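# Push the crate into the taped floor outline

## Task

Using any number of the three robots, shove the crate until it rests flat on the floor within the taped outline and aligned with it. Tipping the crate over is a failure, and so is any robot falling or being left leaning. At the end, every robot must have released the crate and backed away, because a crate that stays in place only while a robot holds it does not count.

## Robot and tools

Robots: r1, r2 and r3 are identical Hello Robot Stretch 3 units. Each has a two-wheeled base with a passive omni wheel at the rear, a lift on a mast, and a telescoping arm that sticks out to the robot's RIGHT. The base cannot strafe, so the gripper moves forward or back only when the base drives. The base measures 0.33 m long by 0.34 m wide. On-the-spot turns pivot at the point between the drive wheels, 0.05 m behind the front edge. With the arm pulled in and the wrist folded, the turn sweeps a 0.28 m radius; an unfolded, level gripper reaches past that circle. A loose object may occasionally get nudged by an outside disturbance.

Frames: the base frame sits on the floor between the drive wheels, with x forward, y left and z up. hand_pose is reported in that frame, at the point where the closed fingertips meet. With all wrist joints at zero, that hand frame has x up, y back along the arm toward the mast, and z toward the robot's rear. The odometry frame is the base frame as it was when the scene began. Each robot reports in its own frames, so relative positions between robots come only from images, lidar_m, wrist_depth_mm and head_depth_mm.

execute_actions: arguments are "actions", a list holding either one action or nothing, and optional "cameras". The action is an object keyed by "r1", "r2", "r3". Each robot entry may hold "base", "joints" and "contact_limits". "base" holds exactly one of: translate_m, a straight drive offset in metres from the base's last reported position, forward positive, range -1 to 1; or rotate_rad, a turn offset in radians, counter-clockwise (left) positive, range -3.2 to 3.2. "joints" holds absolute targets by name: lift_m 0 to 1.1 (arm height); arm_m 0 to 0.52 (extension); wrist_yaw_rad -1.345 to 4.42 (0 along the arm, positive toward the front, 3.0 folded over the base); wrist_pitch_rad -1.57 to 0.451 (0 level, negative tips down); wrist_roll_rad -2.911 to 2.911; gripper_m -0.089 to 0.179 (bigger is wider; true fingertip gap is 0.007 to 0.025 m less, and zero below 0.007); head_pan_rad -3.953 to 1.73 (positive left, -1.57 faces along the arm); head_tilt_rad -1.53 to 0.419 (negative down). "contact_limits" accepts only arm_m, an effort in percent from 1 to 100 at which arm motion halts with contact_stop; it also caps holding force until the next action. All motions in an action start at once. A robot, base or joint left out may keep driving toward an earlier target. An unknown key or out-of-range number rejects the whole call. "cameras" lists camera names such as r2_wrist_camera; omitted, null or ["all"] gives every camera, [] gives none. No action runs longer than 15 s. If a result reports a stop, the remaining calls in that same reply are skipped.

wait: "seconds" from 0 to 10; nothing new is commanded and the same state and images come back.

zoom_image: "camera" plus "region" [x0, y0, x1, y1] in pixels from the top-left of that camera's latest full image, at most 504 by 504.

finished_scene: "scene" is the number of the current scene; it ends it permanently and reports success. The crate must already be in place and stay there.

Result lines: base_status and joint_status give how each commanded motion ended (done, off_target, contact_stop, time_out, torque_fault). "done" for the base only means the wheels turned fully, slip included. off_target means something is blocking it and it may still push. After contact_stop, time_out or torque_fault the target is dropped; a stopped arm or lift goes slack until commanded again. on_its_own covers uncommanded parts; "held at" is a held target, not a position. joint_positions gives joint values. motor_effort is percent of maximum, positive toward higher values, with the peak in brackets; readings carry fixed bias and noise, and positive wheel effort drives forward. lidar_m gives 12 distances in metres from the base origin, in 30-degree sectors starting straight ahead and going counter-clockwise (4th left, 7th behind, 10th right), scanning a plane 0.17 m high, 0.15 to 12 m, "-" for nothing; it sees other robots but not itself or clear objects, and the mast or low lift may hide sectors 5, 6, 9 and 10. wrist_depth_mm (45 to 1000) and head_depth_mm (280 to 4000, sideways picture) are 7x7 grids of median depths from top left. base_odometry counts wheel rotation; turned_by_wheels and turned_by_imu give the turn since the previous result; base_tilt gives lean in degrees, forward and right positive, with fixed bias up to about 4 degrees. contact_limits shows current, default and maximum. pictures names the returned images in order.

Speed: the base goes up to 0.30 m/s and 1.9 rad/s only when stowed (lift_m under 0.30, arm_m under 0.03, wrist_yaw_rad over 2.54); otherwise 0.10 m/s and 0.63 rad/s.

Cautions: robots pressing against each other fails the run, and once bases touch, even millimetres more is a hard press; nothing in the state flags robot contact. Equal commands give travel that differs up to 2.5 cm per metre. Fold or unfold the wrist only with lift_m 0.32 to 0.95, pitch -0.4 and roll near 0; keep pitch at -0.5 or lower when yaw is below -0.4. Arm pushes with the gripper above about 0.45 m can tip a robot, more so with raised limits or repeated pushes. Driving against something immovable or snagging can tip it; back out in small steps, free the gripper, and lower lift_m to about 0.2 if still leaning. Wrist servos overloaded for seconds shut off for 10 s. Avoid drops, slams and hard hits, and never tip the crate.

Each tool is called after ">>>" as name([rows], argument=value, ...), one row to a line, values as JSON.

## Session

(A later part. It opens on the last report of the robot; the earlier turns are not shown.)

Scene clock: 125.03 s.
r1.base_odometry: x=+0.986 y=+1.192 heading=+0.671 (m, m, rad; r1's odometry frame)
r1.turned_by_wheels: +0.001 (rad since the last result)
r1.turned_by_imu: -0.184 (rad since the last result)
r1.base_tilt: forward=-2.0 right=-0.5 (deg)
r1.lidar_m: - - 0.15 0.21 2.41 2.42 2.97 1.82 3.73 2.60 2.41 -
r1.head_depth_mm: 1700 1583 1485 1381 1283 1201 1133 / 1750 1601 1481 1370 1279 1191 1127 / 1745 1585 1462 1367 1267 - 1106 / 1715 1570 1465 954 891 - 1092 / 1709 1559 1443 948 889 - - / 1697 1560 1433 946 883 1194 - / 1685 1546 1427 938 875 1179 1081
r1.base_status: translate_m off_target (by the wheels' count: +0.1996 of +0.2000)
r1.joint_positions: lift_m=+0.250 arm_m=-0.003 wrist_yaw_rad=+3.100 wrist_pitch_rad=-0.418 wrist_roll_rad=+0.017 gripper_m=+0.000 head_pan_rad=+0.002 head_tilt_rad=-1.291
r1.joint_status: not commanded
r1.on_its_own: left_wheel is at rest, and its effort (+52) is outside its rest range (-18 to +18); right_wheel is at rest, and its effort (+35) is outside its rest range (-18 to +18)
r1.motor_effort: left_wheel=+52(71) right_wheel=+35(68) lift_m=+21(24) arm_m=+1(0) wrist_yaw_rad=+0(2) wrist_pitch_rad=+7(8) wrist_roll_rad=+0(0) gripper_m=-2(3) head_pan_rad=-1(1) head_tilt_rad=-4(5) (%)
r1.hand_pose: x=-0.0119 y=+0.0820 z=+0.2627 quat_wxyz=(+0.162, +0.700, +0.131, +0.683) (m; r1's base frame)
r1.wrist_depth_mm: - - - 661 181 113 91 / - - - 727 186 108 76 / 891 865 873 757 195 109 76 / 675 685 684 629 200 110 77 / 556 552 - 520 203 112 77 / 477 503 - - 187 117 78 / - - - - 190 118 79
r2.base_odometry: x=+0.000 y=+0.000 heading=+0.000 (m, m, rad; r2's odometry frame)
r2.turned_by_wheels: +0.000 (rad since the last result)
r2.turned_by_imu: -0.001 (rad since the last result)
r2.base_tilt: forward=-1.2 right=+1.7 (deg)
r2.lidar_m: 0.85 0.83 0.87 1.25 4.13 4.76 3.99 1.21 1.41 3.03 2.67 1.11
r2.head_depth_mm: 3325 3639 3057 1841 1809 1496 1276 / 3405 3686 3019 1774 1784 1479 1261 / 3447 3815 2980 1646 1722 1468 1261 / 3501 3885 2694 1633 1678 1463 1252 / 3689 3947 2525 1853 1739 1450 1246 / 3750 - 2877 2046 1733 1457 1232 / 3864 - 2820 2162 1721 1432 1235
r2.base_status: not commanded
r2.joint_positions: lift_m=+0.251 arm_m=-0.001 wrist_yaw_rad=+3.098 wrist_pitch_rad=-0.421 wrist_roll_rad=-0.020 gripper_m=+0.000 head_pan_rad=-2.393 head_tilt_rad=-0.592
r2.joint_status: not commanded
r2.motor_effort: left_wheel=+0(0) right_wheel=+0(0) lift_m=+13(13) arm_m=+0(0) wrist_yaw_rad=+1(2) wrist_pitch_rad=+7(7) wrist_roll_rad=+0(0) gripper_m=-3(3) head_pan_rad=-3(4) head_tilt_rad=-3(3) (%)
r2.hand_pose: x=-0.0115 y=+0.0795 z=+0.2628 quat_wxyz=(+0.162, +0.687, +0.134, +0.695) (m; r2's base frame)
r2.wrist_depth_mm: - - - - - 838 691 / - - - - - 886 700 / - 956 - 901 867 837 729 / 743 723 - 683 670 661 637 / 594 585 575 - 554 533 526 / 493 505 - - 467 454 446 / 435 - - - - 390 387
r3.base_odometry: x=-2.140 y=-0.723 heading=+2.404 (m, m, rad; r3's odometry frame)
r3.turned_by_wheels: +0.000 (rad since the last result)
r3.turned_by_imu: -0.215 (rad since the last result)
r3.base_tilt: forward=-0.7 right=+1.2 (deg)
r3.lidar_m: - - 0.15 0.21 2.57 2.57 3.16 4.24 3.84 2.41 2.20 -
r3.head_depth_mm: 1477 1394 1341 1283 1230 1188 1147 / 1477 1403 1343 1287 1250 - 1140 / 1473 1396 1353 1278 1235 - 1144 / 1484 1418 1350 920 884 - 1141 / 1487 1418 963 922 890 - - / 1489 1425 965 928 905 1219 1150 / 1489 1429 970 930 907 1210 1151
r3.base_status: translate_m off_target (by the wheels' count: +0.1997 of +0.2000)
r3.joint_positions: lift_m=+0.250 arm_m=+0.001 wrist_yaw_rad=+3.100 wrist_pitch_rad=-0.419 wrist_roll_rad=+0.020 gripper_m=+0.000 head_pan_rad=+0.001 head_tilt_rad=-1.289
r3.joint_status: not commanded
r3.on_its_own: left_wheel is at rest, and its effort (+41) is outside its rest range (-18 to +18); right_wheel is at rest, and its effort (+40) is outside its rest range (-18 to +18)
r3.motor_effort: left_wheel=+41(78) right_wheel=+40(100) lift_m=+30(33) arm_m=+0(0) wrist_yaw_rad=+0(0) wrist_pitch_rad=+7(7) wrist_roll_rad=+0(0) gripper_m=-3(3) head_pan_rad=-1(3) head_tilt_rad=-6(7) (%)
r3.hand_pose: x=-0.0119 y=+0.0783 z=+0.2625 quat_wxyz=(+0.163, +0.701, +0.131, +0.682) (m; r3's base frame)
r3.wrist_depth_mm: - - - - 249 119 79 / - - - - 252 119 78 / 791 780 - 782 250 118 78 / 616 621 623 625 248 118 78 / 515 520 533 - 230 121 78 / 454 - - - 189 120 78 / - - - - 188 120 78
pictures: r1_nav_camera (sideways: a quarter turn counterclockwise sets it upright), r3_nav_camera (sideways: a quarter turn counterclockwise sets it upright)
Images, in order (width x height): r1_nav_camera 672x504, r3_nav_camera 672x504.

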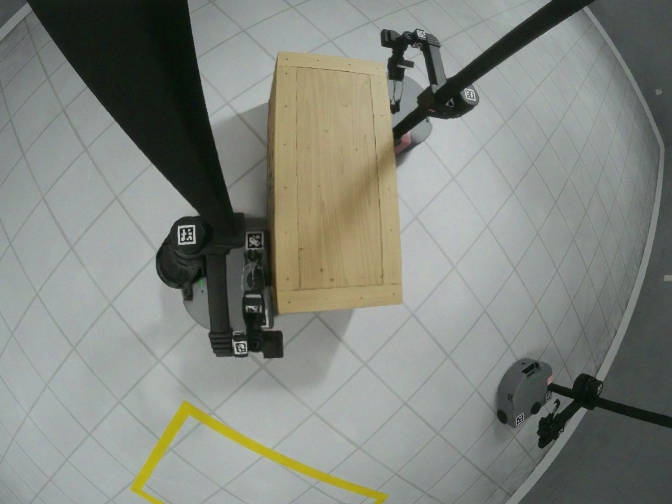

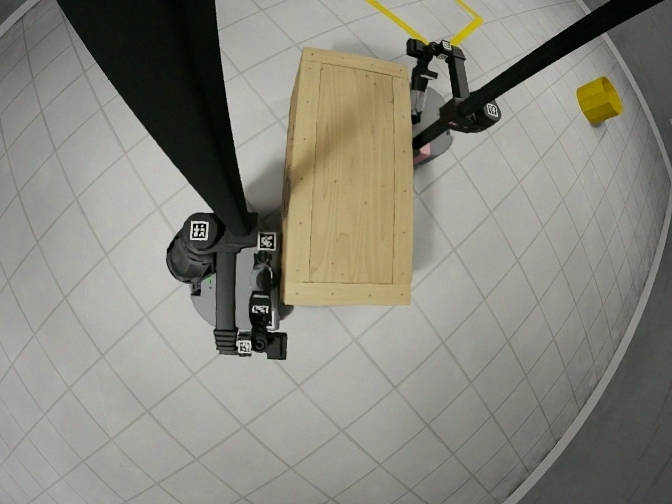

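>>> execute_actions([
  {"r1":{"base":{"translate_m":-0.3}},"r2":{"base":{"rotate_rad":-1.99},"joints":{"head_pan_rad":0,"head_tilt_rad":-1.3}},"r3":{"base":{"translate_m":-0.03}}},
], cameras=[])

>>> execute_actions([
  {"r1":{"base":{"rotate_rad":1.57}},"r2":{"base":{"translate_m":1.0}}},
], cameras=[])

>>> execute_actions([
  {"r1":{"base":{"translate_m":0.5}},"r2":{"base":{"translate_m":0.7}}},
], cameras=["r2_nav_camera","r1_nav_camera"])

Scene clock: 157.93 s.
r1.base_odometry: x=+0.751 y=+1.006 heading=+0.671 (m, m, rad; r1's odometry frame)
r1.turned_by_wheels: +0.000 (rad since the last result)
r1.turned_by_imu: +0.001 (rad since the last result)
r1.base_tilt: forward=-1.8 right=-0.3 (deg)
r1.lidar_m: 0.35 0.37 0.50 2.45 2.21 2.23 2.73 1.54 3.50 2.82 2.55 1.84
r1.head_depth_mm: 1725 1606 1476 1383 1284 1206 1130 / 1742 1581 1467 1370 1281 1199 1131 / 1726 1582 1466 1367 1274 - 1112 / 1719 1571 1028 1005 1266 - 1100 / 1697 1569 1023 1011 1258 - - / 1685 1551 1014 1020 1253 1192 - / 1690 1552 1015 1028 1245 1173 1085
r1.base_status: done
r1.joint_positions: lift_m=+0.250 arm_m=-0.003 wrist_yaw_rad=+3.100 wrist_pitch_rad=-0.418 wrist_roll_rad=+0.017 gripper_m=+0.000 head_pan_rad=+0.002 head_tilt_rad=-1.291
r1.joint_status: not commanded
r1.motor_effort: left_wheel=+0(38) right_wheel=+0(28) lift_m=+21(21) arm_m=+1(0) wrist_yaw_rad=+0(1) wrist_pitch_rad=+7(7) wrist_roll_rad=+0(0) gripper_m=-2(3) head_pan_rad=-1(1) head_tilt_rad=-4(4) (%)
r1.hand_pose: x=-0.0119 y=+0.0820 z=+0.2627 quat_wxyz=(+0.162, +0.700, +0.131, +0.683) (m; r1's base frame)
r1.wrist_depth_mm: - - - - - 570 410 / - - - - - 593 407 / 847 860 859 861 837 600 415 / 687 688 705 682 684 598 414 / 553 558 - 594 564 541 423 / 474 502 - - 469 465 426 / - - - - 411 414 401
r2.base_odometry: x=+0.000 y=+0.000 heading=-1.990 (m, m, rad; r2's odometry frame)
r2.turned_by_wheels: -1.990 (rad since the last result)
r2.turned_by_imu: -2.014 (rad since the last result)
r2.base_tilt: forward=-1.2 right=+1.8 (deg)
r2.lidar_m: 1.85 4.21 1.98 1.02 0.83 0.83 0.91 1.44 4.47 4.79 1.56 1.21
r2.head_depth_mm: 1543 1463 1395 1326 1266 1218 1160 / 1533 1460 1387 1320 1269 1215 1159 / 1533 1450 1379 1317 1261 - 1152 / 1521 1446 1377 1313 1253 - 1139 / 1518 1434 1358 1296 1254 - - / 1501 1435 1363 1302 1240 - - / 1496 1421 1348 1292 1233 1196 1125
r2.base_status: done
r2.joint_positions: lift_m=+0.251 arm_m=-0.001 wrist_yaw_rad=+3.098 wrist_pitch_rad=-0.421 wrist_roll_rad=-0.020 gripper_m=+0.000 head_pan_rad=-0.007 head_tilt_rad=-1.285
r2.joint_status: all done
r2.motor_effort: left_wheel=+2(16) right_wheel=-1(5) lift_m=+13(13) arm_m=+0(0) wrist_yaw_rad=+1(1) wrist_pitch_rad=+7(7) wrist_roll_rad=+0(0) gripper_m=-3(3) head_pan_rad=+3(42) head_tilt_rad=-6(38) (%)
r2.hand_pose: x=-0.0116 y=+0.0795 z=+0.2629 quat_wxyz=(+0.161, +0.687, +0.134, +0.695) (m; r2's base frame)
r2.wrist_depth_mm: 628 722 - - - - - / 648 774 - - - - - / 680 816 - 898 884 837 823 / 683 728 - 684 673 654 640 / 597 585 570 - 548 533 525 / 497 503 - - 470 450 446 / 436 - - - - 391 386
r3.base_odometry: x=-2.118 y=-0.743 heading=+2.404 (m, m, rad; r3's odometry frame)
r3.turned_by_wheels: +0.000 (rad since the last result)
r3.turned_by_imu: +0.000 (rad since the last result)
r3.base_tilt: forward=-0.7 right=+1.3 (deg)
r3.lidar_m: - - 0.15 0.32 2.54 2.56 3.13 4.23 3.87 2.43 2.22 2.24
r3.head_depth_mm: 1464 1398 1342 1283 1236 1189 1140 / 1477 1402 1343 1294 1248 - 1148 / 1482 1410 1348 1274 1238 - 1141 / 1479 1416 960 922 890 - 1135 / 1491 1412 964 921 903 - - / 1488 1417 962 926 1136 1222 1144 / 1492 1412 965 926 1236 1209 1153
r3.base_status: done
r3.joint_positions: lift_m=+0.250 arm_m=+0.001 wrist_yaw_rad=+3.100 wrist_pitch_rad=-0.419 wrist_roll_rad=+0.020 gripper_m=+0.000 head_pan_rad=+0.001 head_tilt_rad=-1.289
r3.joint_status: not commanded
r3.motor_effort: left_wheel=+1(28) right_wheel=+1(28) lift_m=+30(30) arm_m=+0(0) wrist_yaw_rad=+0(0) wrist_pitch_rad=+7(6) wrist_roll_rad=+0(1) gripper_m=-3(3) head_pan_rad=-1(2) head_tilt_rad=-7(6) (%)
r3.hand_pose: x=-0.0119 y=+0.0783 z=+0.2625 quat_wxyz=(+0.163, +0.701, +0.131, +0.682) (m; r3's base frame)
r3.wrist_depth_mm: - - - - 367 174 115 / - - - - 362 173 115 / 793 780 - 786 360 176 114 / 625 623 625 621 359 174 114 / 516 517 539 - 328 174 116 / 454 - - - 273 174 115 / - - - - 267 173 115
pictures: none
No camera images: the call's "cameras" was empty. Leave "cameras" out to get every camera's image.

Scene clock: 162.97 s.
r1.base_odometry: x=+0.751 y=+1.006 heading=+2.241 (m, m, rad; r1's odometry frame)
r1.turned_by_wheels: +1.570 (rad since the last result)
r1.turned_by_imu: +1.574 (rad since the last result)
r1.base_tilt: forward=-2.0 right=-0.4 (deg)
r1.lidar_m: 2.46 2.22 2.23 2.71 3.48 3.48 2.83 1.06 0.92 0.35 0.37 0.50
r1.head_depth_mm: 1747 1611 1045 982 927 883 1134 / 1731 1578 1414 1294 1247 1172 1129 / 1724 1592 1471 1371 1280 - 1114 / 1724 1566 1457 1350 1259 - 1094 / 1706 1562 1442 1342 1257 - - / 1697 1553 1438 1335 1240 1192 - / 1673 1536 1432 1328 1248 1176 1086
r1.base_status: done
r1.joint_positions: lift_m=+0.250 arm_m=-0.003 wrist_yaw_rad=+3.100 wrist_pitch_rad=-0.418 wrist_roll_rad=+0.017 gripper_m=+0.000 head_pan_rad=+0.002 head_tilt_rad=-1.291
r1.joint_status: not commanded
r1.motor_effort: left_wheel=-1(6) right_wheel=+3(11) lift_m=+21(21) arm_m=+1(0) wrist_yaw_rad=+0(1) wrist_pitch_rad=+7(7) wrist_roll_rad=+0(0) gripper_m=-3(3) head_pan_rad=-1(1) head_tilt_rad=-3(4) (%)
r1.hand_pose: x=-0.0119 y=+0.0820 z=+0.2627 quat_wxyz=(+0.162, +0.700, +0.131, +0.683) (m; r1's base frame)
r1.wrist_depth_mm: - - - - - - - / - - - - - - - / 864 867 857 885 881 883 882 / 687 680 684 703 702 687 685 / 555 559 - 595 560 555 567 / 475 503 - - 467 485 475 / - - - - 413 414 414
r2.base_odometry: x=-0.407 y=-0.914 heading=-1.990 (m, m, rad; r2's odometry frame)
r2.turned_by_wheels: +0.000 (rad since the last result)
r2.turned_by_imu: -0.001 (rad since the last result)
r2.base_tilt: forward=-1.3 right=+1.9 (deg)
r2.lidar_m: 2.08 2.15 3.55 1.96 1.60 1.59 1.76 2.76 5.08 0.56 0.56 0.92
r2.head_depth_mm: 975 1286 1357 1323 1275 1213 1162 / 1524 1297 1359 1320 1264 1210 1160 / 1527 1451 1377 1314 1263 - 1151 / 1524 1438 1373 1316 1253 - 1140 / 1508 1439 1369 1305 1253 - - / 1503 1428 1358 1298 1240 - - / 1499 1425 1349 1288 1234 1194 1122
r2.base_status: done
r2.joint_positions: lift_m=+0.251 arm_m=-0.001 wrist_yaw_rad=+3.099 wrist_pitch_rad=-0.420 wrist_roll_rad=-0.020 gripper_m=+0.000 head_pan_rad=-0.007 head_tilt_rad=-1.285
r2.joint_status: not commanded
r2.motor_effort: left_wheel=+2(15) right_wheel=-1(4) lift_m=+13(13) arm_m=+0(0) wrist_yaw_rad=+1(1) wrist_pitch_rad=+8(8) wrist_roll_rad=+0(0) gripper_m=-2(2) head_pan_rad=+3(3) head_tilt_rad=-6(7) (%)
r2.hand_pose: x=-0.0117 y=+0.0795 z=+0.2629 quat_wxyz=(+0.161, +0.687, +0.135, +0.695) (m; r2's base frame)
r2.wrist_depth_mm: - - - - - - - / - - - - - - - / - 969 - 894 874 840 801 / 750 728 - 687 660 646 643 / 600 584 567 - 545 538 522 / 496 502 - - 471 453 444 / 435 - - - - 392 386
r3.base_odometry: x=-2.118 y=-0.743 heading=+2.404 (m, m, rad; r3's odometry frame)
r3.turned_by_wheels: +0.000 (rad since the last result)
r3.turned_by_imu: +0.000 (rad since the last result)
r3.base_tilt: forward=-0.7 right=+1.2 (deg)
r3.lidar_m: - - 0.15 0.33 2.55 2.56 3.12 4.21 3.86 2.43 2.21 2.23
r3.head_depth_mm: 1470 1398 1340 1288 1227 1188 1147 / 1469 1406 1348 1294 1239 - 1142 / 1475 1397 1335 1278 1238 - 1142 / 1483 1415 957 921 893 - 1135 / 1476 1410 959 924 903 - - / 1483 1418 962 929 1142 1221 1146 / 1494 1420 968 927 1234 1212 1149
r3.base_status: not commanded
r3.joint_positions: lift_m=+0.250 arm_m=+0.001 wrist_yaw_rad=+3.100 wrist_pitch_rad=-0.419 wrist_roll_rad=+0.020 gripper_m=+0.000 head_pan_rad=+0.001 head_tilt_rad=-1.289
r3.joint_status: not commanded
r3.motor_effort: left_wheel=+0(0) right_wheel=+1(1) lift_m=+30(30) arm_m=+0(0) wrist_yaw_rad=+0(0) wrist_pitch_rad=+6(6) wrist_roll_rad=+0(0) gripper_m=-3(3) head_pan_rad=-1(1) head_tilt_rad=-7(7) (%)
r3.hand_pose: x=-0.0119 y=+0.0783 z=+0.2625 quat_wxyz=(+0.163, +0.701, +0.131, +0.682) (m; r3's base frame)
r3.wrist_depth_mm: - - - - 368 174 115 / - - - - 365 173 115 / 779 790 - 787 361 175 114 / 626 625 625 622 358 175 114 / 514 516 531 - 329 175 116 / 451 - - - 273 174 115 / - - - - 268 173 115
pictures: none
No camera images: the call's "cameras" was empty. Leave "cameras" out to get every camera's image.

Scene clock: 166.93 s.
r1.base_odometry: x=+0.440 y=+1.398 heading=+2.241 (m, m, rad; r1's odometry frame)
r1.turned_by_wheels: +0.000 (rad since the last result)
r1.turned_by_imu: +0.002 (rad since the last result)
r1.base_tilt: forward=-1.9 right=-0.4 (deg)
r1.lidar_m: 2.03 1.83 1.85 2.25 1.80 3.81 0.99 0.50 0.37 0.35 0.37 3.25
r1.head_depth_mm: 1764 1606 1481 1383 924 885 872 / 1743 1590 1471 1375 1255 1167 1119 / 1737 1582 1467 1367 1271 - 1112 / 1719 1567 1465 1356 1263 - 1097 / 1685 1563 1443 1344 1261 - - / 1700 1556 1434 1334 1254 1194 - / 1674 1540 1422 1326 1246 1171 1090
r1.base_status: done
r1.joint_positions: lift_m=+0.250 arm_m=-0.003 wrist_yaw_rad=+3.100 wrist_pitch_rad=-0.418 wrist_roll_rad=+0.017 gripper_m=+0.000 head_pan_rad=+0.002 head_tilt_rad=-1.291
r1.joint_status: not commanded
r1.motor_effort: left_wheel=-1(4) right_wheel=+3(8) lift_m=+21(22) arm_m=+1(1) wrist_yaw_rad=+1(0) wrist_pitch_rad=+7(7) wrist_roll_rad=+0(0) gripper_m=-1(2) head_pan_rad=-1(1) head_tilt_rad=-4(3) (%)
r1.hand_pose: x=-0.0119 y=+0.0820 z=+0.2627 quat_wxyz=(+0.162, +0.700, +0.131, +0.683) (m; r1's base frame)
r1.wrist_depth_mm: - - - - - - - / - - - - - - - / 863 853 866 869 879 905 887 / 676 669 685 689 681 680 683 / 560 561 - 605 558 566 565 / 474 508 - - 470 479 473 / - - - - 406 409 413
r2.base_odometry: x=-0.692 y=-1.553 heading=-1.990 (m, m, rad; r2's odometry frame)
r2.turned_by_wheels: +0.000 (rad since the last result)
r2.turned_by_imu: -0.001 (rad since the last result)
r2.base_tilt: forward=-1.2 right=+1.7 (deg)
r2.lidar_m: 1.41 1.40 3.10 2.62 2.15 2.13 2.35 0.77 0.55 0.81 0.94 2.61
r2.head_depth_mm: 1551 1470 1402 1334 1268 1212 1166 / 1537 1458 1384 1324 1259 1212 1160 / 1541 1445 1373 1313 1262 - 1148 / 1517 1445 1374 1311 1251 - 1138 / 1513 1437 1368 1301 1253 - - / 1498 1425 1358 1297 1242 - - / 1500 1417 1352 1296 1228 1190 1123
r2.base_status: done
r2.joint_positions: lift_m=+0.251 arm_m=-0.001 wrist_yaw_rad=+3.099 wrist_pitch_rad=-0.420 wrist_roll_rad=-0.020 gripper_m=+0.000 head_pan_rad=-0.007 head_tilt_rad=-1.285
r2.joint_status: not commanded
r2.motor_effort: left_wheel=+2(14) right_wheel=-2(5) lift_m=+13(13) arm_m=+0(0) wrist_yaw_rad=+1(1) wrist_pitch_rad=+7(7) wrist_roll_rad=+0(0) gripper_m=-2(2) head_pan_rad=+2(4) head_tilt_rad=-6(7) (%)
r2.hand_pose: x=-0.0117 y=+0.0795 z=+0.2629 quat_wxyz=(+0.161, +0.687, +0.135, +0.695) (m; r2's base frame)
r2.wrist_depth_mm: - - - - - - - / - - - - - - - / - 973 - 899 860 830 812 / 751 727 - 686 664 649 629 / 595 588 575 - 548 536 526 / 494 503 - - 473 453 444 / 432 - - - - 391 384
r3.base_odometry: x=-2.118 y=-0.743 heading=+2.404 (m, m, rad; r3's odometry frame)
r3.turned_by_wheels: +0.000 (rad since the last result)
r3.turned_by_imu: +0.000 (rad since the last result)
r3.base_tilt: forward=-0.8 right=+1.2 (deg)
r3.lidar_m: - - 0.15 0.32 2.54 2.56 3.12 4.23 3.86 2.43 2.22 2.23
r3.head_depth_mm: 1471 1404 1340 1282 1228 1187 1145 / 1471 1406 1342 1289 1247 - 1141 / 1468 1406 1351 1272 1230 - 1137 / 1484 1411 954 918 892 - 1137 / 1470 1219 961 927 904 - - / 955 1227 963 927 1134 1217 1155 / 1467 1412 966 930 1235 1219 1145
r3.base_status: not commanded
r3.joint_positions: lift_m=+0.250 arm_m=+0.001 wrist_yaw_rad=+3.100 wrist_pitch_rad=-0.419 wrist_roll_rad=+0.020 gripper_m=+0.000 head_pan_rad=+0.001 head_tilt_rad=-1.289
r3.joint_status: not commanded
r3.motor_effort: left_wheel=+0(0) right_wheel=+1(1) lift_m=+30(30) arm_m=+0(0) wrist_yaw_rad=+0(0) wrist_pitch_rad=+6(7) wrist_roll_rad=+0(1) gripper_m=-3(3) head_pan_rad=-1(1) head_tilt_rad=-8(8) (%)
r3.hand_pose: x=-0.0119 y=+0.0783 z=+0.2625 quat_wxyz=(+0.163, +0.701, +0.131, +0.682) (m; r3's base frame)
r3.wrist_depth_mm: - - - - 367 173 115 / - - - - 363 173 115 / 782 787 - 784 360 175 114 / 624 623 627 628 361 175 114 / 517 517 529 - 329 174 116 / 455 - - - 274 173 115 / - - - - 266 173 115
pictures: r1_nav_camera (sideways: a quarter turn counterclockwise sets it upright), r2_nav_camera (sideways: a quarter turn counterclockwise sets it upright)
Images, in order (width x height): r1_nav_camera 672x504, r2_nav_camera 672x504.

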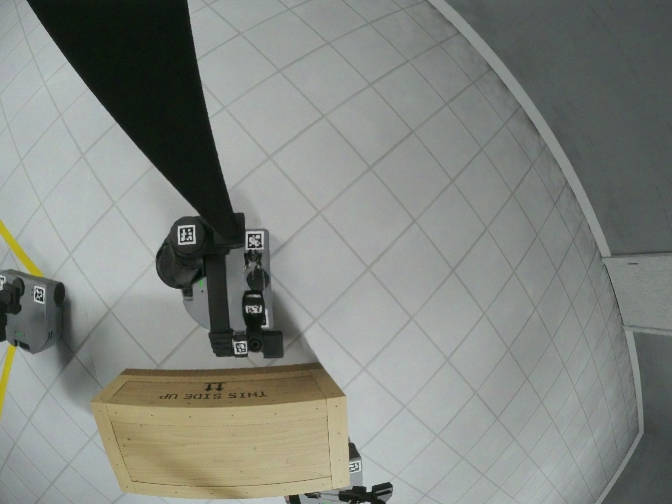

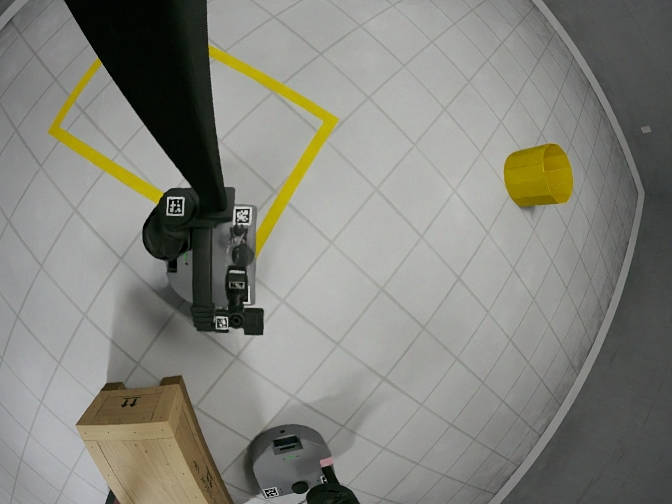

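>>> execute_actions([
  {"r1":{"base":{"rotate_rad":-1.57}},"r2":{"base":{"rotate_rad":-1.32}}},
], cameras=[])

>>> execute_actions([
  {"r1":{"base":{"translate_m":0.29}},"r2":{"base":{"translate_m":0.4}}},
], cameras=["r2_nav_camera","r2_head_camera"])

Scene clock: 171.63 s.
r1.base_odometry: x=+0.440 y=+1.398 heading=+0.671 (m, m, rad; r1's odometry frame)
r1.turned_by_wheels: -1.570 (rad since the last result)
r1.turned_by_imu: -1.571 (rad since the last result)
r1.base_tilt: forward=-2.0 right=-0.5 (deg)
r1.lidar_m: 0.35 0.37 3.18 2.03 1.84 1.85 2.25 1.80 3.83 0.99 0.50 0.36
r1.head_depth_mm: 1749 1608 1048 1000 1286 1201 1136 / 1737 1590 1038 989 1279 1197 1132 / 1723 1598 1036 999 1276 - 1116 / 1699 1552 1025 1010 1262 - 1094 / 1026 1323 1022 1024 1265 - - / 1675 1305 1024 1028 1251 1191 - / 1685 1494 1438 1338 1247 1174 1076
r1.base_status: done
r1.joint_positions: lift_m=+0.250 arm_m=-0.003 wrist_yaw_rad=+3.100 wrist_pitch_rad=-0.418 wrist_roll_rad=+0.017 gripper_m=+0.000 head_pan_rad=+0.002 head_tilt_rad=-1.291
r1.joint_status: not commanded
r1.motor_effort: left_wheel=+3(9) right_wheel=-3(9) lift_m=+21(22) arm_m=+1(0) wrist_yaw_rad=+0(0) wrist_pitch_rad=+7(7) wrist_roll_rad=+0(0) gripper_m=-1(3) head_pan_rad=+0(1) head_tilt_rad=-4(4) (%)
r1.hand_pose: x=-0.0119 y=+0.0820 z=+0.2627 quat_wxyz=(+0.162, +0.700, +0.131, +0.683) (m; r1's base frame)
r1.wrist_depth_mm: - - - - - - - / - - - - - - - / 852 870 859 872 887 882 866 / 680 673 673 684 680 680 690 / 564 543 - 590 556 563 535 / 471 505 - - 482 474 430 / - - - - 409 410 400
r2.base_odometry: x=-0.692 y=-1.553 heading=+2.974 (m, m, rad; r2's odometry frame)
r2.turned_by_wheels: -1.320 (rad since the last result)
r2.turned_by_imu: -1.336 (rad since the last result)
r2.base_tilt: forward=-1.1 right=+1.9 (deg)
r2.lidar_m: 0.99 2.61 2.65 1.40 3.10 3.17 2.28 2.13 2.17 2.78 0.58 0.55
r2.head_depth_mm: 1326 1222 1129 1309 1274 1213 1165 / 1535 1462 1384 1326 1267 1214 1163 / 1501 1444 1383 1316 1259 - 1149 / 1071 1363 1369 1305 1257 - 1136 / 1321 1395 1363 1302 1254 - - / 1502 1428 1365 1305 1245 - - / 1500 1414 1346 1287 1233 1188 1126
r2.base_status: done
r2.joint_positions: lift_m=+0.251 arm_m=-0.001 wrist_yaw_rad=+3.099 wrist_pitch_rad=-0.420 wrist_roll_rad=-0.020 gripper_m=+0.000 head_pan_rad=-0.007 head_tilt_rad=-1.285
r2.joint_status: not commanded
r2.motor_effort: left_wheel=+2(15) right_wheel=-1(6) lift_m=+13(13) arm_m=+0(0) wrist_yaw_rad=+1(1) wrist_pitch_rad=+8(7) wrist_roll_rad=+0(0) gripper_m=-2(2) head_pan_rad=+3(3) head_tilt_rad=-7(7) (%)
r2.hand_pose: x=-0.0117 y=+0.0795 z=+0.2629 quat_wxyz=(+0.161, +0.687, +0.135, +0.695) (m; r2's base frame)
r2.wrist_depth_mm: - - - - - - - / - - - - - - - / - 977 - 894 865 850 810 / 751 723 - 689 671 659 638 / 594 584 572 - 550 533 525 / 495 506 - - 471 454 447 / 435 - - - - 395 390
r3.base_odometry: x=-2.118 y=-0.743 heading=+2.404 (m, m, rad; r3's odometry frame)
r3.turned_by_wheels: +0.000 (rad since the last result)
r3.turned_by_imu: +0.000 (rad since the last result)
r3.base_tilt: forward=-0.8 right=+1.3 (deg)
r3.lidar_m: - - 0.15 0.32 2.54 2.56 3.13 4.22 3.87 2.43 2.22 2.24
r3.head_depth_mm: 1470 1402 1341 1286 1232 1188 1143 / 1464 1402 1345 1292 1245 - 1148 / 1471 1410 1344 1271 1231 - 1147 / 1272 1258 962 921 892 - 1137 / 1293 1270 960 921 903 - - / 1098 1398 967 926 1137 1215 1150 / 1467 1437 968 930 1239 1209 1149
r3.base_status: not commanded
r3.joint_positions: lift_m=+0.250 arm_m=+0.001 wrist_yaw_rad=+3.100 wrist_pitch_rad=-0.419 wrist_roll_rad=+0.020 gripper_m=+0.000 head_pan_rad=+0.001 head_tilt_rad=-1.289
r3.joint_status: not commanded
r3.motor_effort: left_wheel=+1(1) right_wheel=+1(2) lift_m=+30(30) arm_m=+0(0) wrist_yaw_rad=+0(0) wrist_pitch_rad=+7(7) wrist_roll_rad=-1(0) gripper_m=-3(3) head_pan_rad=-1(0) head_tilt_rad=-8(7) (%)
r3.hand_pose: x=-0.0119 y=+0.0783 z=+0.2625 quat_wxyz=(+0.163, +0.701, +0.131, +0.682) (m; r3's base frame)
r3.wrist_depth_mm: - - - - 364 174 115 / - - - - 364 173 114 / 776 791 - 788 360 176 114 / 621 626 628 618 358 175 114 / 515 516 535 - 328 174 116 / 457 - - - 273 173 116 / - - - - 267 174 115
pictures: none
No camera images: the call's "cameras" was empty. Leave "cameras" out to get every camera's image.

Scene clock: 174.63 s.
r1.base_odometry: x=+0.667 y=+1.578 heading=+0.671 (m, m, rad; r1's odometry frame)
r1.turned_by_wheels: +0.000 (rad since the last result)
r1.turned_by_imu: +0.001 (rad since the last result)
r1.base_tilt: forward=-2.0 right=-0.3 (deg)
r1.lidar_m: - - 0.15 2.23 2.02 2.04 2.50 2.04 0.66 0.23 0.15 -
r1.head_depth_mm: 1759 1600 1486 973 904 1205 1134 / 1742 1586 1478 966 903 1198 1133 / 1735 1588 1467 963 897 - 1113 / 1721 1575 1441 957 894 - 1097 / 625 920 1224 950 888 - - / 1694 1542 1213 942 883 1192 - / 1675 1537 968 1325 1243 1177 1087
r1.base_status: done
r1.joint_positions: lift_m=+0.250 arm_m=-0.003 wrist_yaw_rad=+3.100 wrist_pitch_rad=-0.418 wrist_roll_rad=+0.017 gripper_m=+0.000 head_pan_rad=+0.002 head_tilt_rad=-1.291
r1.joint_status: not commanded
r1.motor_effort: left_wheel=+3(9) right_wheel=-3(5) lift_m=+21(21) arm_m=+0(1) wrist_yaw_rad=+1(0) wrist_pitch_rad=+7(7) wrist_roll_rad=+0(0) gripper_m=-2(1) head_pan_rad=+0(0) head_tilt_rad=-4(4) (%)
r1.hand_pose: x=-0.0119 y=+0.0820 z=+0.2627 quat_wxyz=(+0.162, +0.700, +0.131, +0.683) (m; r1's base frame)
r1.wrist_depth_mm: - - - - 214 125 96 / - - - - 217 125 89 / 869 837 840 873 228 127 89 / 680 676 672 684 234 129 91 / 552 561 - 600 236 133 91 / 466 502 - - 218 135 91 / - - - - 220 137 95
r2.base_odometry: x=-1.086 y=-1.486 heading=+2.974 (m, m, rad; r2's odometry frame)
r2.turned_by_wheels: +0.000 (rad since the last result)
r2.turned_by_imu: -0.001 (rad since the last result)
r2.base_tilt: forward=-1.1 right=+1.8 (deg)
r2.lidar_m: 2.44 2.28 2.33 1.47 1.46 3.41 2.63 2.45 2.50 0.37 0.40 0.58
r2.head_depth_mm: 922 1146 949 1161 1083 1215 1164 / 917 933 1206 1317 1266 1212 1160 / 1525 1266 1216 1305 1266 - 1147 / 1522 1445 1369 1308 1252 - 1135 / 1514 1439 1370 1300 1254 - - / 1505 1422 1364 1300 1241 - - / 1495 1422 1350 1290 1235 1191 1122
r2.base_status: done
r2.joint_positions: lift_m=+0.251 arm_m=-0.001 wrist_yaw_rad=+3.099 wrist_pitch_rad=-0.420 wrist_roll_rad=-0.020 gripper_m=+0.000 head_pan_rad=-0.007 head_tilt_rad=-1.285
r2.joint_status: not commanded
r2.motor_effort: left_wheel=+2(15) right_wheel=-2(5) lift_m=+13(13) arm_m=+0(0) wrist_yaw_rad=+1(1) wrist_pitch_rad=+7(7) wrist_roll_rad=+0(0) gripper_m=-2(1) head_pan_rad=+4(2) head_tilt_rad=-6(6) (%)
r2.hand_pose: x=-0.0117 y=+0.0795 z=+0.2629 quat_wxyz=(+0.161, +0.687, +0.135, +0.695) (m; r2's base frame)
r2.wrist_depth_mm: - - - - - - - / - - - - - - - / - 986 - 909 860 837 811 / 746 733 - 690 679 654 640 / 597 584 567 - 547 533 525 / 497 502 - - 471 453 443 / 437 - - - - 395 380
r3.base_odometry: x=-2.118 y=-0.743 heading=+2.404 (m, m, rad; r3's odometry frame)
r3.turned_by_wheels: +0.000 (rad since the last result)
r3.turned_by_imu: +0.000 (rad since the last result)
r3.base_tilt: forward=-0.7 right=+1.2 (deg)
r3.lidar_m: - - 0.15 0.33 2.54 2.56 3.14 4.22 3.88 2.42 2.22 2.23
r3.head_depth_mm: 1467 1398 1337 1281 1236 1185 1142 / 1474 1403 1347 1289 1246 - 1142 / 1476 1402 1343 1273 1236 - 1140 / 741 875 959 918 894 - 1142 / 1479 1217 960 923 902 - - / 1492 956 962 926 1136 1221 1141 / 1488 921 968 931 1234 1207 1147
r3.base_status: not commanded
r3.joint_positions: lift_m=+0.250 arm_m=+0.001 wrist_yaw_rad=+3.100 wrist_pitch_rad=-0.419 wrist_roll_rad=+0.020 gripper_m=+0.000 head_pan_rad=+0.001 head_tilt_rad=-1.289
r3.joint_status: not commanded
r3.motor_effort: left_wheel=+0(0) right_wheel=+1(1) lift_m=+30(30) arm_m=+0(0) wrist_yaw_rad=+0(0) wrist_pitch_rad=+7(7) wrist_roll_rad=+0(0) gripper_m=-3(2) head_pan_rad=-1(1) head_tilt_rad=-7(7) (%)
r3.hand_pose: x=-0.0119 y=+0.0783 z=+0.2625 quat_wxyz=(+0.163, +0.701, +0.131, +0.682) (m; r3's base frame)
r3.wrist_depth_mm: - - - - 364 173 115 / - - - - 363 173 114 / 778 787 - 789 359 175 114 / 624 630 626 617 357 176 114 / 518 521 535 - 330 174 116 / 454 - - - 272 174 115 / - - - - 267 173 115
pictures: r2_head_camera (sideways: a quarter turn clockwise sets it upright), r2_nav_camera (sideways: a quarter turn counterclockwise sets it upright)
Images, in order (width x height): r2_head_camera 896x504, r2_nav_camera 672x504.

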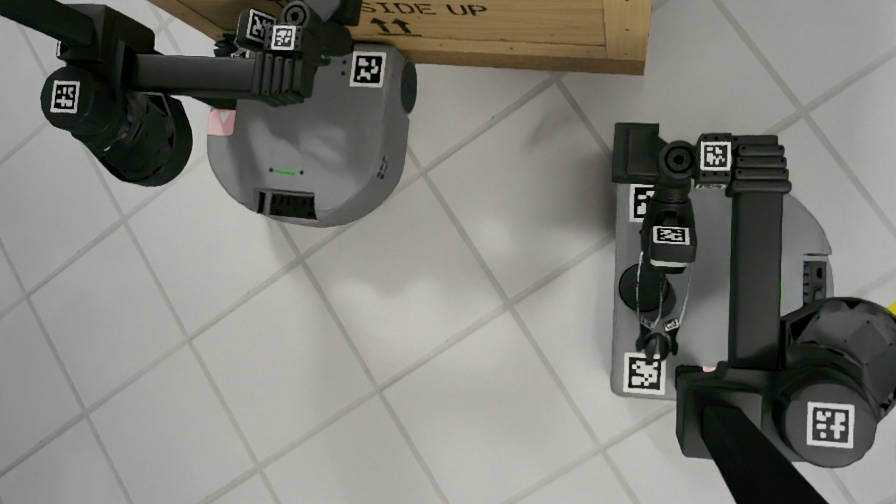

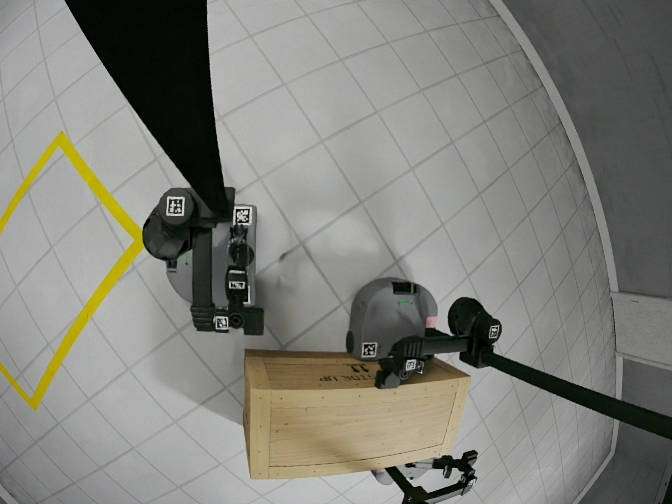

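>>> execute_actions([
  {"r2":{"base":{"translate_m":0.1}}},
], cameras=[])

>>> execute_actions([
  {"r2":{"base":{"rotate_rad":-1.64}}},
], cameras=[])

>>> execute_actions([
  {"r2":{"base":{"translate_m":0.31}},"r3":{"base":{"translate_m":-0.5},"joints":{"head_tilt_rad":-1.0}}},
], cameras=["r2_nav_camera"])

>>> execute_actions([
  {"r1":{"base":{"translate_m":0.12}},"r2":{"base":{"translate_m":0.3}}},
], cameras=["r2_nav_camera","r3_nav_camera"])

Scene clock: 180.50 s.
r1.base_odometry: x=+0.667 y=+1.578 heading=+0.671 (m, m, rad; r1's odometry frame)
r1.turned_by_wheels: +0.000 (rad since the last result)
r1.turned_by_imu: +0.001 (rad since the last result)
r1.base_tilt: forward=-1.9 right=-0.5 (deg)
r1.lidar_m: - - 0.15 2.23 2.02 2.03 2.49 2.05 0.58 0.23 0.15 -
r1.head_depth_mm: 1744 1606 1478 976 906 1204 1114 / 1738 1600 1476 965 903 1192 1126 / 1727 1581 1462 964 898 - 1113 / 1725 1573 1439 951 890 - 1101 / 627 918 1223 949 890 - - / 1681 1559 1220 941 884 1200 - / 1678 1536 970 1310 1241 1180 1081
r1.base_status: not commanded
r1.joint_positions: lift_m=+0.250 arm_m=-0.003 wrist_yaw_rad=+3.100 wrist_pitch_rad=-0.418 wrist_roll_rad=+0.017 gripper_m=+0.000 head_pan_rad=+0.002 head_tilt_rad=-1.291
r1.joint_status: not commanded
r1.motor_effort: left_wheel=+2(2) right_wheel=-2(2) lift_m=+21(21) arm_m=+1(1) wrist_yaw_rad=+0(0) wrist_pitch_rad=+7(7) wrist_roll_rad=+0(0) gripper_m=-2(2) head_pan_rad=-1(0) head_tilt_rad=-4(4) (%)
r1.hand_pose: x=-0.0119 y=+0.0820 z=+0.2627 quat_wxyz=(+0.162, +0.700, +0.131, +0.683) (m; r1's base frame)
r1.wrist_depth_mm: - - - - 216 124 96 / - - - - 218 126 88 / 881 845 876 861 228 127 89 / 675 674 681 677 234 128 90 / 564 562 - 607 239 133 91 / 475 505 - - 218 136 92 / - - - - 222 137 95
r2.base_odometry: x=-1.185 y=-1.469 heading=+2.974 (m, m, rad; r2's odometry frame)
r2.turned_by_wheels: +0.000 (rad since the last result)
r2.turned_by_imu: -0.001 (rad since the last result)
r2.base_tilt: forward=-1.2 right=+1.9 (deg)
r2.lidar_m: 2.36 2.20 2.24 1.57 1.50 3.45 2.72 2.53 2.58 0.38 0.41 0.58
r2.head_depth_mm: 1559 905 943 1131 1109 1126 1163 / 1535 902 1193 1186 1261 1210 1158 / 1524 1427 1221 1293 1261 - 1151 / 1519 1440 1373 1308 1260 - 1135 / 1515 1437 1365 1301 1257 - - / 1500 1427 1361 1299 1242 - - / 1497 1420 1357 1295 1236 1194 1123
r2.base_status: done
r2.joint_positions: lift_m=+0.251 arm_m=-0.001 wrist_yaw_rad=+3.099 wrist_pitch_rad=-0.420 wrist_roll_rad=-0.020 gripper_m=+0.000 head_pan_rad=-0.007 head_tilt_rad=-1.285
r2.joint_status: not commanded
r2.motor_effort: left_wheel=+2(14) right_wheel=-2(3) lift_m=+13(13) arm_m=+0(0) wrist_yaw_rad=+1(1) wrist_pitch_rad=+7(7) wrist_roll_rad=+0(0) gripper_m=-3(2) head_pan_rad=+3(3) head_tilt_rad=-6(6) (%)
r2.hand_pose: x=-0.0117 y=+0.0795 z=+0.2629 quat_wxyz=(+0.161, +0.687, +0.135, +0.695) (m; r2's base frame)
r2.wrist_depth_mm: - - - - - - - / - - - - - - - / - 982 - 885 861 834 830 / 754 725 - 691 679 653 641 / 600 582 571 - 547 535 524 / 493 508 - - 470 453 447 / 438 - - - - 390 386
r3.base_odometry: x=-2.118 y=-0.743 heading=+2.404 (m, m, rad; r3's odometry frame)
r3.turned_by_wheels: +0.000 (rad since the last result)
r3.turned_by_imu: +0.000 (rad since the last result)
r3.base_tilt: forward=-0.8 right=+1.2 (deg)
r3.lidar_m: - - 0.15 0.32 2.54 2.55 3.13 4.23 3.84 2.42 2.22 2.23
r3.head_depth_mm: 1457 1399 1339 1276 1230 1182 1145 / 1476 1403 1343 1291 1242 - 1147 / 1480 1410 1344 1282 1233 - 1145 / 742 876 960 920 890 - 1145 / 1482 1215 960 923 901 - - / 1493 957 967 923 1137 1215 1142 / 1498 923 963 928 1232 1215 1148
r3.base_status: not commanded
r3.joint_positions: lift_m=+0.250 arm_m=+0.001 wrist_yaw_rad=+3.100 wrist_pitch_rad=-0.419 wrist_roll_rad=+0.020 gripper_m=+0.000 head_pan_rad=+0.001 head_tilt_rad=-1.289
r3.joint_status: not commanded
r3.motor_effort: left_wheel=+1(1) right_wheel=+1(1) lift_m=+30(30) arm_m=+0(0) wrist_yaw_rad=+0(0) wrist_pitch_rad=+7(7) wrist_roll_rad=+0(1) gripper_m=-2(3) head_pan_rad=-1(1) head_tilt_rad=-8(6) (%)
r3.hand_pose: x=-0.0119 y=+0.0783 z=+0.2625 quat_wxyz=(+0.163, +0.701, +0.131, +0.682) (m; r3's base frame)
r3.wrist_depth_mm: - - - - 364 174 115 / - - - - 364 173 114 / 773 788 - 781 360 175 114 / 617 625 621 626 358 175 114 / 519 521 538 - 330 175 116 / 453 - - - 272 173 115 / - - - - 266 174 115
pictures: none
No camera images: the call's "cameras" was empty. Leave "cameras" out to get every camera's image.

Scene clock: 182.90 s.
r1.base_odometry: x=+0.667 y=+1.578 heading=+0.671 (m, m, rad; r1's odometry frame)
r1.turned_by_wheels: +0.000 (rad since the last result)
r1.turned_by_imu: +0.001 (rad since the last result)
r1.base_tilt: forward=-2.0 right=-0.3 (deg)
r1.lidar_m: - - 0.15 2.23 2.02 2.04 2.49 0.53 0.53 0.23 0.15 -
r1.head_depth_mm: 1779 1612 1483 972 908 1205 1134 / 1744 1592 1472 967 901 1200 1133 / 1727 1585 1462 962 896 - 1116 / 1702 1572 1443 953 895 - 1098 / 629 920 1223 951 892 - - / 1698 1561 1222 946 883 1196 - / 1679 1535 969 1318 1245 1170 1081
r1.base_status: not commanded
r1.joint_positions: lift_m=+0.250 arm_m=-0.003 wrist_yaw_rad=+3.100 wrist_pitch_rad=-0.418 wrist_roll_rad=+0.017 gripper_m=+0.000 head_pan_rad=+0.002 head_tilt_rad=-1.291
r1.joint_status: not commanded
r1.motor_effort: left_wheel=+3(2) right_wheel=-2(2) lift_m=+22(21) arm_m=+0(1) wrist_yaw_rad=+0(0) wrist_pitch_rad=+7(7) wrist_roll_rad=+0(0) gripper_m=-2(2) head_pan_rad=-1(0) head_tilt_rad=-4(4) (%)
r1.hand_pose: x=-0.0119 y=+0.0820 z=+0.2627 quat_wxyz=(+0.162, +0.700, +0.131, +0.683) (m; r1's base frame)
r1.wrist_depth_mm: - - - - 213 124 96 / - - - - 220 126 89 / 876 882 864 886 226 128 89 / 680 690 676 682 233 130 90 / 576 562 - 601 238 133 91 / 473 500 - - 218 135 92 / - - - - 223 138 94
r2.base_odometry: x=-1.185 y=-1.469 heading=+1.334 (m, m, rad; r2's odometry frame)
r2.turned_by_wheels: -1.640 (rad since the last result)
r2.turned_by_imu: -1.658 (rad since the last result)
r2.base_tilt: forward=-1.3 right=+1.8 (deg)
r2.lidar_m: 0.38 0.40 0.55 2.42 2.20 2.22 2.74 1.50 3.43 2.78 2.54 2.55
r2.head_depth_mm: 1543 1466 1394 1327 1269 1217 1160 / 1540 1460 1386 1325 1262 1208 1159 / 1530 1452 1376 1318 1269 - 1153 / 1527 1022 986 1284 1252 - 1137 / 1511 1016 975 1287 1256 - - / 1502 1015 971 1279 1245 - - / 1496 1008 967 1237 1233 1196 1122
r2.base_status: done
r2.joint_positions: lift_m=+0.251 arm_m=-0.001 wrist_yaw_rad=+3.099 wrist_pitch_rad=-0.420 wrist_roll_rad=-0.020 gripper_m=+0.000 head_pan_rad=-0.006 head_tilt_rad=-1.285
r2.joint_status: not commanded
r2.motor_effort: left_wheel=+3(15) right_wheel=-1(5) lift_m=+13(13) arm_m=+0(0) wrist_yaw_rad=+1(1) wrist_pitch_rad=+7(7) wrist_roll_rad=+0(0) gripper_m=-2(2) head_pan_rad=+3(3) head_tilt_rad=-7(6) (%)
r2.hand_pose: x=-0.0117 y=+0.0795 z=+0.2629 quat_wxyz=(+0.161, +0.687, +0.135, +0.695) (m; r2's base frame)
r2.wrist_depth_mm: - - - - - 625 428 / - - - - - 657 478 / - 970 - 907 524 493 458 / 738 727 - 688 510 478 460 / 597 580 576 - 537 513 484 / 492 504 - - 473 456 441 / 437 - - - - 392 384
r3.base_odometry: x=-2.118 y=-0.743 heading=+2.404 (m, m, rad; r3's odometry frame)
r3.turned_by_wheels: +0.000 (rad since the last result)
r3.turned_by_imu: +0.000 (rad since the last result)
r3.base_tilt: forward=-0.7 right=+1.3 (deg)
r3.lidar_m: - - 0.15 0.32 2.54 2.56 3.14 4.23 3.88 2.43 2.22 2.23
r3.head_depth_mm: 1478 1408 1345 1282 1228 1190 1144 / 1477 1396 1332 1292 1238 - 1145 / 1483 1409 1348 1276 1234 - 1143 / 743 876 957 921 892 - 1136 / 1473 1217 962 924 903 - - / 1494 957 964 928 1140 1225 1145 / 1497 930 962 926 1231 1216 1148
r3.base_status: not commanded
r3.joint_positions: lift_m=+0.250 arm_m=+0.001 wrist_yaw_rad=+3.100 wrist_pitch_rad=-0.419 wrist_roll_rad=+0.020 gripper_m=+0.000 head_pan_rad=+0.001 head_tilt_rad=-1.289
r3.joint_status: not commanded
r3.motor_effort: left_wheel=+0(0) right_wheel=+1(1) lift_m=+30(30) arm_m=+0(0) wrist_yaw_rad=+0(0) wrist_pitch_rad=+7(7) wrist_roll_rad=+0(0) gripper_m=-3(3) head_pan_rad=-1(1) head_tilt_rad=-7(7) (%)
r3.hand_pose: x=-0.0119 y=+0.0783 z=+0.2625 quat_wxyz=(+0.163, +0.701, +0.131, +0.682) (m; r3's base frame)
r3.wrist_depth_mm: - - - - 365 174 115 / - - - - 363 172 114 / 794 784 - 793 363 175 114 / 627 624 624 626 359 175 114 / 517 518 535 - 330 174 116 / 457 - - - 273 173 116 / - - - - 266 173 115
pictures: none
No camera images: the call's "cameras" was empty. Leave "cameras" out to get every camera's image.

Scene clock: 186.13 s.
r1.base_odometry: x=+0.667 y=+1.578 heading=+0.671 (m, m, rad; r1's odometry frame)
r1.turned_by_wheels: +0.000 (rad since the last result)
r1.turned_by_imu: +0.001 (rad since the last result)
r1.base_tilt: forward=-2.0 right=-0.4 (deg)
r1.lidar_m: - - 0.15 2.24 2.02 2.03 2.49 2.04 0.38 0.23 0.15 -
r1.head_depth_mm: 1749 1617 1474 973 908 1054 1016 / 1737 1609 1468 971 901 1175 1123 / 1736 1585 1457 961 896 - 1108 / 1699 1564 1453 959 893 - 1094 / 1421 1380 1444 951 889 - - / 1195 1389 1440 947 881 1190 - / 1611 1546 1435 1329 1241 1169 1079
r1.base_status: not commanded
r1.joint_positions: lift_m=+0.250 arm_m=-0.003 wrist_yaw_rad=+3.100 wrist_pitch_rad=-0.418 wrist_roll_rad=+0.017 gripper_m=+0.000 head_pan_rad=+0.002 head_tilt_rad=-1.291
r1.joint_status: not commanded
r1.motor_effort: left_wheel=+1(3) right_wheel=-2(2) lift_m=+21(21) arm_m=+0(1) wrist_yaw_rad=-1(0) wrist_pitch_rad=+7(7) wrist_roll_rad=+0(0) gripper_m=-2(2) head_pan_rad=+0(0) head_tilt_rad=-4(5) (%)
r1.hand_pose: x=-0.0119 y=+0.0820 z=+0.2627 quat_wxyz=(+0.162, +0.700, +0.131, +0.683) (m; r1's base frame)
r1.wrist_depth_mm: - - - - 213 125 96 / - - - - 218 126 89 / 927 871 880 873 227 127 89 / 676 684 678 673 232 129 90 / 563 558 - 600 237 133 91 / 473 503 - - 217 135 92 / - - - - 221 136 95
r2.base_odometry: x=-1.112 y=-1.168 heading=+1.334 (m, m, rad; r2's odometry frame)
r2.turned_by_wheels: +0.000 (rad since the last result)
r2.turned_by_imu: -0.001 (rad since the last result)
r2.base_tilt: forward=-1.2 right=+2.0 (deg)
r2.lidar_m: - - 0.15 0.31 2.39 2.42 1.93 1.79 3.67 2.58 2.34 -
r2.head_depth_mm: 1547 1464 1398 1331 1264 1219 1165 / 1534 1460 1381 1318 1264 1213 1158 / 1530 1453 1384 1313 1264 - 1149 / 1525 1445 1369 931 896 - 1139 / 1521 1435 965 923 897 - - / 1508 1427 962 920 894 - - / 1498 1419 957 915 893 1191 1119
r2.base_status: done
r2.joint_positions: lift_m=+0.251 arm_m=-0.001 wrist_yaw_rad=+3.099 wrist_pitch_rad=-0.420 wrist_roll_rad=-0.020 gripper_m=+0.000 head_pan_rad=-0.006 head_tilt_rad=-1.285
r2.joint_status: not commanded
r2.motor_effort: left_wheel=+2(15) right_wheel=-2(4) lift_m=+13(13) arm_m=+0(0) wrist_yaw_rad=+0(1) wrist_pitch_rad=+8(7) wrist_roll_rad=+0(0) gripper_m=-2(2) head_pan_rad=+3(2) head_tilt_rad=-6(6) (%)
r2.hand_pose: x=-0.0117 y=+0.0795 z=+0.2629 quat_wxyz=(+0.161, +0.687, +0.135, +0.695) (m; r2's base frame)
r2.wrist_depth_mm: - - - 603 309 154 107 / - - - - 325 155 103 / - 968 - 532 334 158 104 / 751 726 - 468 344 163 105 / 600 583 571 - 306 165 106 / 498 508 - - 271 168 109 / 437 - - - - 169 110
r3.base_odometry: x=-1.748 y=-1.079 heading=+2.404 (m, m, rad; r3's odometry frame)
r3.turned_by_wheels: +0.000 (rad since the last result)
r3.turned_by_imu: -0.002 (rad since the last result)
r3.base_tilt: forward=-0.8 right=+1.2 (deg)
r3.lidar_m: 0.58 0.60 0.83 2.45 2.22 2.23 2.73 3.85 3.84 2.79 2.54 2.55
r3.head_depth_mm: 2094 1815 1613 1441 1317 1205 1112 / 2114 1841 1613 1470 1322 1203 1127 / 2087 1832 1572 1422 1321 1212 1137 / 1221 1290 1160 1086 1328 1213 1138 / 2124 1309 1160 1098 1326 1220 1140 / 2099 1239 1170 1105 1335 1223 1128 / 2134 1849 1167 1115 1333 1229 1129
r3.base_status: done
r3.joint_positions: lift_m=+0.250 arm_m=+0.001 wrist_yaw_rad=+3.100 wrist_pitch_rad=-0.419 wrist_roll_rad=+0.020 gripper_m=+0.000 head_pan_rad=+0.001 head_tilt_rad=-1.000
r3.joint_status: all done
r3.motor_effort: left_wheel=+1(7) right_wheel=+1(7) lift_m=+30(30) arm_m=+0(0) wrist_yaw_rad=+0(0) wrist_pitch_rad=+7(7) wrist_roll_rad=-1(0) gripper_m=-3(3) head_pan_rad=-1(1) head_tilt_rad=+1(28) (%)
r3.hand_pose: x=-0.0119 y=+0.0783 z=+0.2625 quat_wxyz=(+0.163, +0.701, +0.131, +0.682) (m; r3's base frame)
r3.wrist_depth_mm: - - - - - - 712 / - - - - - - 719 / 792 781 - 785 776 772 706 / 629 628 621 622 622 624 623 / 520 516 534 - 513 519 510 / 458 - - - 438 443 445 / - - - - 385 386 385
pictures: r2_nav_camera (sideways: a quarter turn counterclockwise sets it upright)
Images, in order (width x height): r2_nav_camera 672x504.

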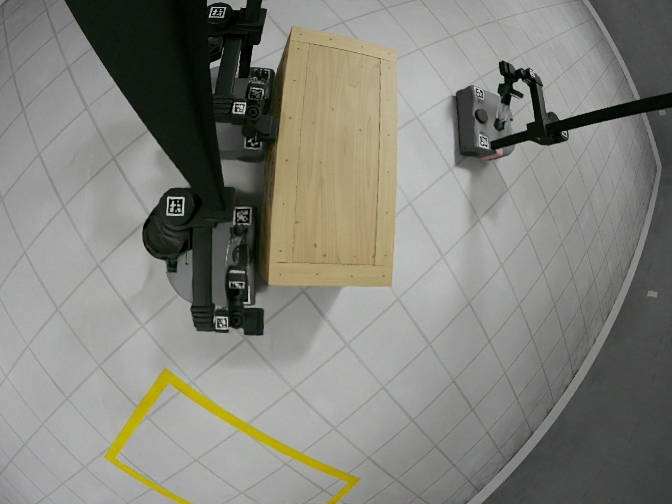

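Scene clock: 189.40 s.
r1.base_odometry: x=+0.761 y=+1.653 heading=+0.672 (m, m, rad; r1's odometry frame)
r1.turned_by_wheels: +0.001 (rad since the last result)
r1.turned_by_imu: -0.006 (rad since the last result)
r1.base_tilt: forward=-2.0 right=-0.4 (deg)
r1.lidar_m: - - 0.15 0.20 2.03 2.03 2.48 2.05 4.03 0.21 0.15 -
r1.head_depth_mm: 1762 1614 1471 975 911 1050 1017 / 1741 1609 1472 966 903 1165 1125 / 1729 1588 1466 960 896 - 1115 / 1694 1565 1458 954 894 - 1095 / 1163 1369 1453 950 889 - - / 1167 1382 1442 942 882 1189 - / 1622 1539 1435 1330 1248 1165 1083
r1.base_status: translate_m off_target (by the wheels' count: +0.1197 of +0.1200)
r1.joint_positions: lift_m=+0.250 arm_m=-0.003 wrist_yaw_rad=+3.100 wrist_pitch_rad=-0.418 wrist_roll_rad=+0.017 gripper_m=+0.000 head_pan_rad=+0.002 head_tilt_rad=-1.290
r1.joint_status: not commanded
r1.on_its_own: left_wheel is at rest, and its effort (+39) is outside its rest range (-18 to +18)
r1.motor_effort: left_wheel=+39(72) right_wheel=+11(91) lift_m=+21(24) arm_m=+1(0) wrist_yaw_rad=+1(5) wrist_pitch_rad=+7(8) wrist_roll_rad=+0(0) gripper_m=-2(3) head_pan_rad=+0(1) head_tilt_rad=-5(6) (%)
r1.hand_pose: x=-0.0119 y=+0.0820 z=+0.2628 quat_wxyz=(+0.162, +0.700, +0.131, +0.683) (m; r1's base frame)
r1.wrist_depth_mm: - - - - 183 115 91 / - - - - 187 109 77 / 870 876 865 888 196 110 78 / 694 708 694 684 201 112 79 / 560 556 - 604 206 113 80 / 475 508 - - 189 118 80 / - - - - 191 120 81
r2.base_odometry: x=-1.043 y=-0.876 heading=+1.334 (m, m, rad; r2's odometry frame)
r2.turned_by_wheels: +0.000 (rad since the last result)
r2.turned_by_imu: -0.010 (rad since the last result)
r2.base_tilt: forward=-1.1 right=+1.8 (deg)
r2.lidar_m: - - 0.15 0.21 2.41 2.42 2.96 1.81 3.69 2.57 2.36 -
r2.head_depth_mm: 1537 1460 1390 1329 1267 1214 1168 / 1532 1457 1386 1324 1264 1210 1162 / 1521 1437 1378 1315 1267 - 1154 / 1510 1435 1373 925 894 - 1142 / 1511 1427 1366 925 886 - - / 1499 1423 1355 920 887 - - / 1490 1416 1349 914 884 1190 1130
r2.base_status: translate_m off_target (by the wheels' count: +0.2997 of +0.3000)
r2.joint_positions: lift_m=+0.250 arm_m=-0.001 wrist_yaw_rad=+3.100 wrist_pitch_rad=-0.418 wrist_roll_rad=-0.020 gripper_m=+0.000 head_pan_rad=-0.002 head_tilt_rad=-1.291
r2.joint_status: not commanded
r2.on_its_own: left_wheel is at rest, and its effort (+56) is outside its rest range (-18 to +18); right_wheel is at rest, and its effort (+19) is outside its rest range (-18 to +18)
r2.motor_effort: left_wheel=+56(100) right_wheel=+19(47) lift_m=+23(24) arm_m=+0(1) wrist_yaw_rad=+0(2) wrist_pitch_rad=+6(7) wrist_roll_rad=+0(0) gripper_m=-2(2) head_pan_rad=+1(2) head_tilt_rad=-4(6) (%)
r2.hand_pose: x=-0.0119 y=+0.0798 z=+0.2630 quat_wxyz=(+0.160, +0.687, +0.134, +0.696) (m; r2's base frame)
r2.wrist_depth_mm: - - - 510 223 119 86 / - - - 717 231 116 77 / - 976 - 535 245 118 78 / 748 722 - 469 253 120 79 / 601 588 556 - 228 125 80 / 493 504 - - 204 127 81 / 437 - - - - 128 84
r3.base_odometry: x=-1.748 y=-1.079 heading=+2.404 (m, m, rad; r3's odometry frame)
r3.turned_by_wheels: +0.000 (rad since the last result)
r3.turned_by_imu: +0.000 (rad since the last result)
r3.base_tilt: forward=-0.7 right=+1.2 (deg)
r3.lidar_m: 0.58 0.60 0.82 2.46 2.22 2.24 2.74 3.85 3.87 2.78 2.54 2.55
r3.head_depth_mm: 2070 1814 1621 1451 1316 1208 1108 / 2099 1838 1629 1458 1324 1208 1127 / 2096 1834 1568 1420 1333 1216 1136 / 1216 1241 1161 1088 1322 1217 1138 / 2120 1291 1166 1094 1323 1226 1142 / 2105 1228 1168 1098 1334 1220 1116 / 2119 1871 1172 1113 1333 1222 1128
r3.base_status: not commanded
r3.joint_positions: lift_m=+0.250 arm_m=+0.001 wrist_yaw_rad=+3.100 wrist_pitch_rad=-0.419 wrist_roll_rad=+0.020 gripper_m=+0.000 head_pan_rad=+0.001 head_tilt_rad=-1.000
r3.joint_status: not commanded
r3.motor_effort: left_wheel=+1(1) right_wheel=+1(1) lift_m=+30(30) arm_m=+0(0) wrist_yaw_rad=+0(0) wrist_pitch_rad=+7(7) wrist_roll_rad=-1(0) gripper_m=-3(3) head_pan_rad=-1(1) head_tilt_rad=-1(1) (%)
r3.hand_pose: x=-0.0119 y=+0.0783 z=+0.2625 quat_wxyz=(+0.163, +0.701, +0.131, +0.682) (m; r3's base frame)
r3.wrist_depth_mm: - - - - - - 707 / - - - - - - 695 / 788 790 - 786 783 779 698 / 620 626 618 620 622 621 628 / 517 520 536 - 516 519 512 / 461 - - - 443 444 439 / - - - - 385 386 386
pictures: r2_nav_camera (sideways: a quarter turn counterclockwise sets it upright), r3_nav_camera (sideways: a quarter turn counterclockwise sets it upright)
Images, in order (width x height): r2_nav_camera 672x504, r3_nav_camera 672x504.

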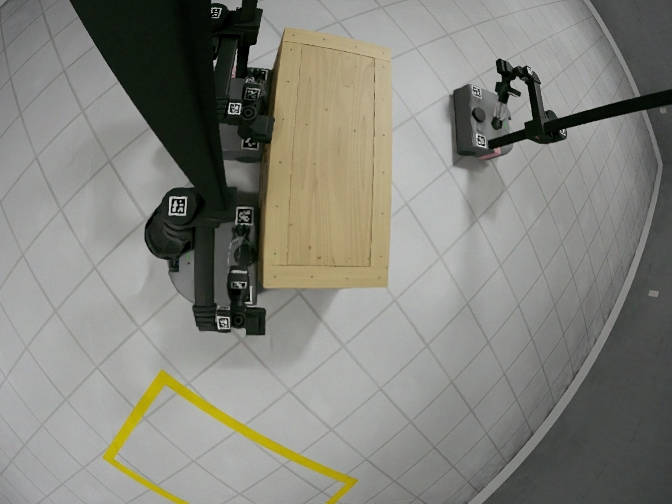

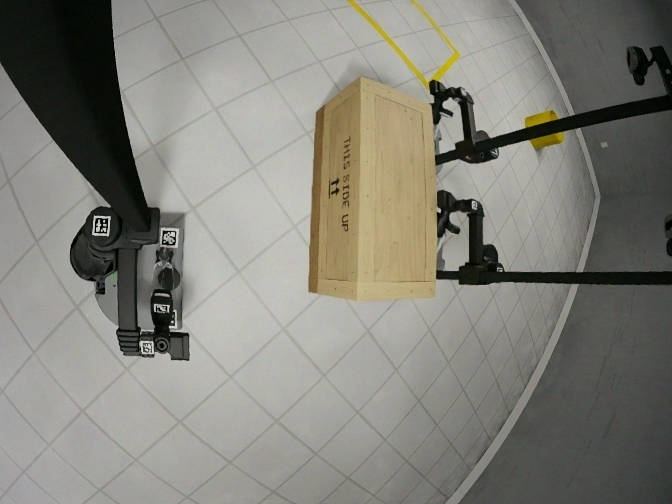

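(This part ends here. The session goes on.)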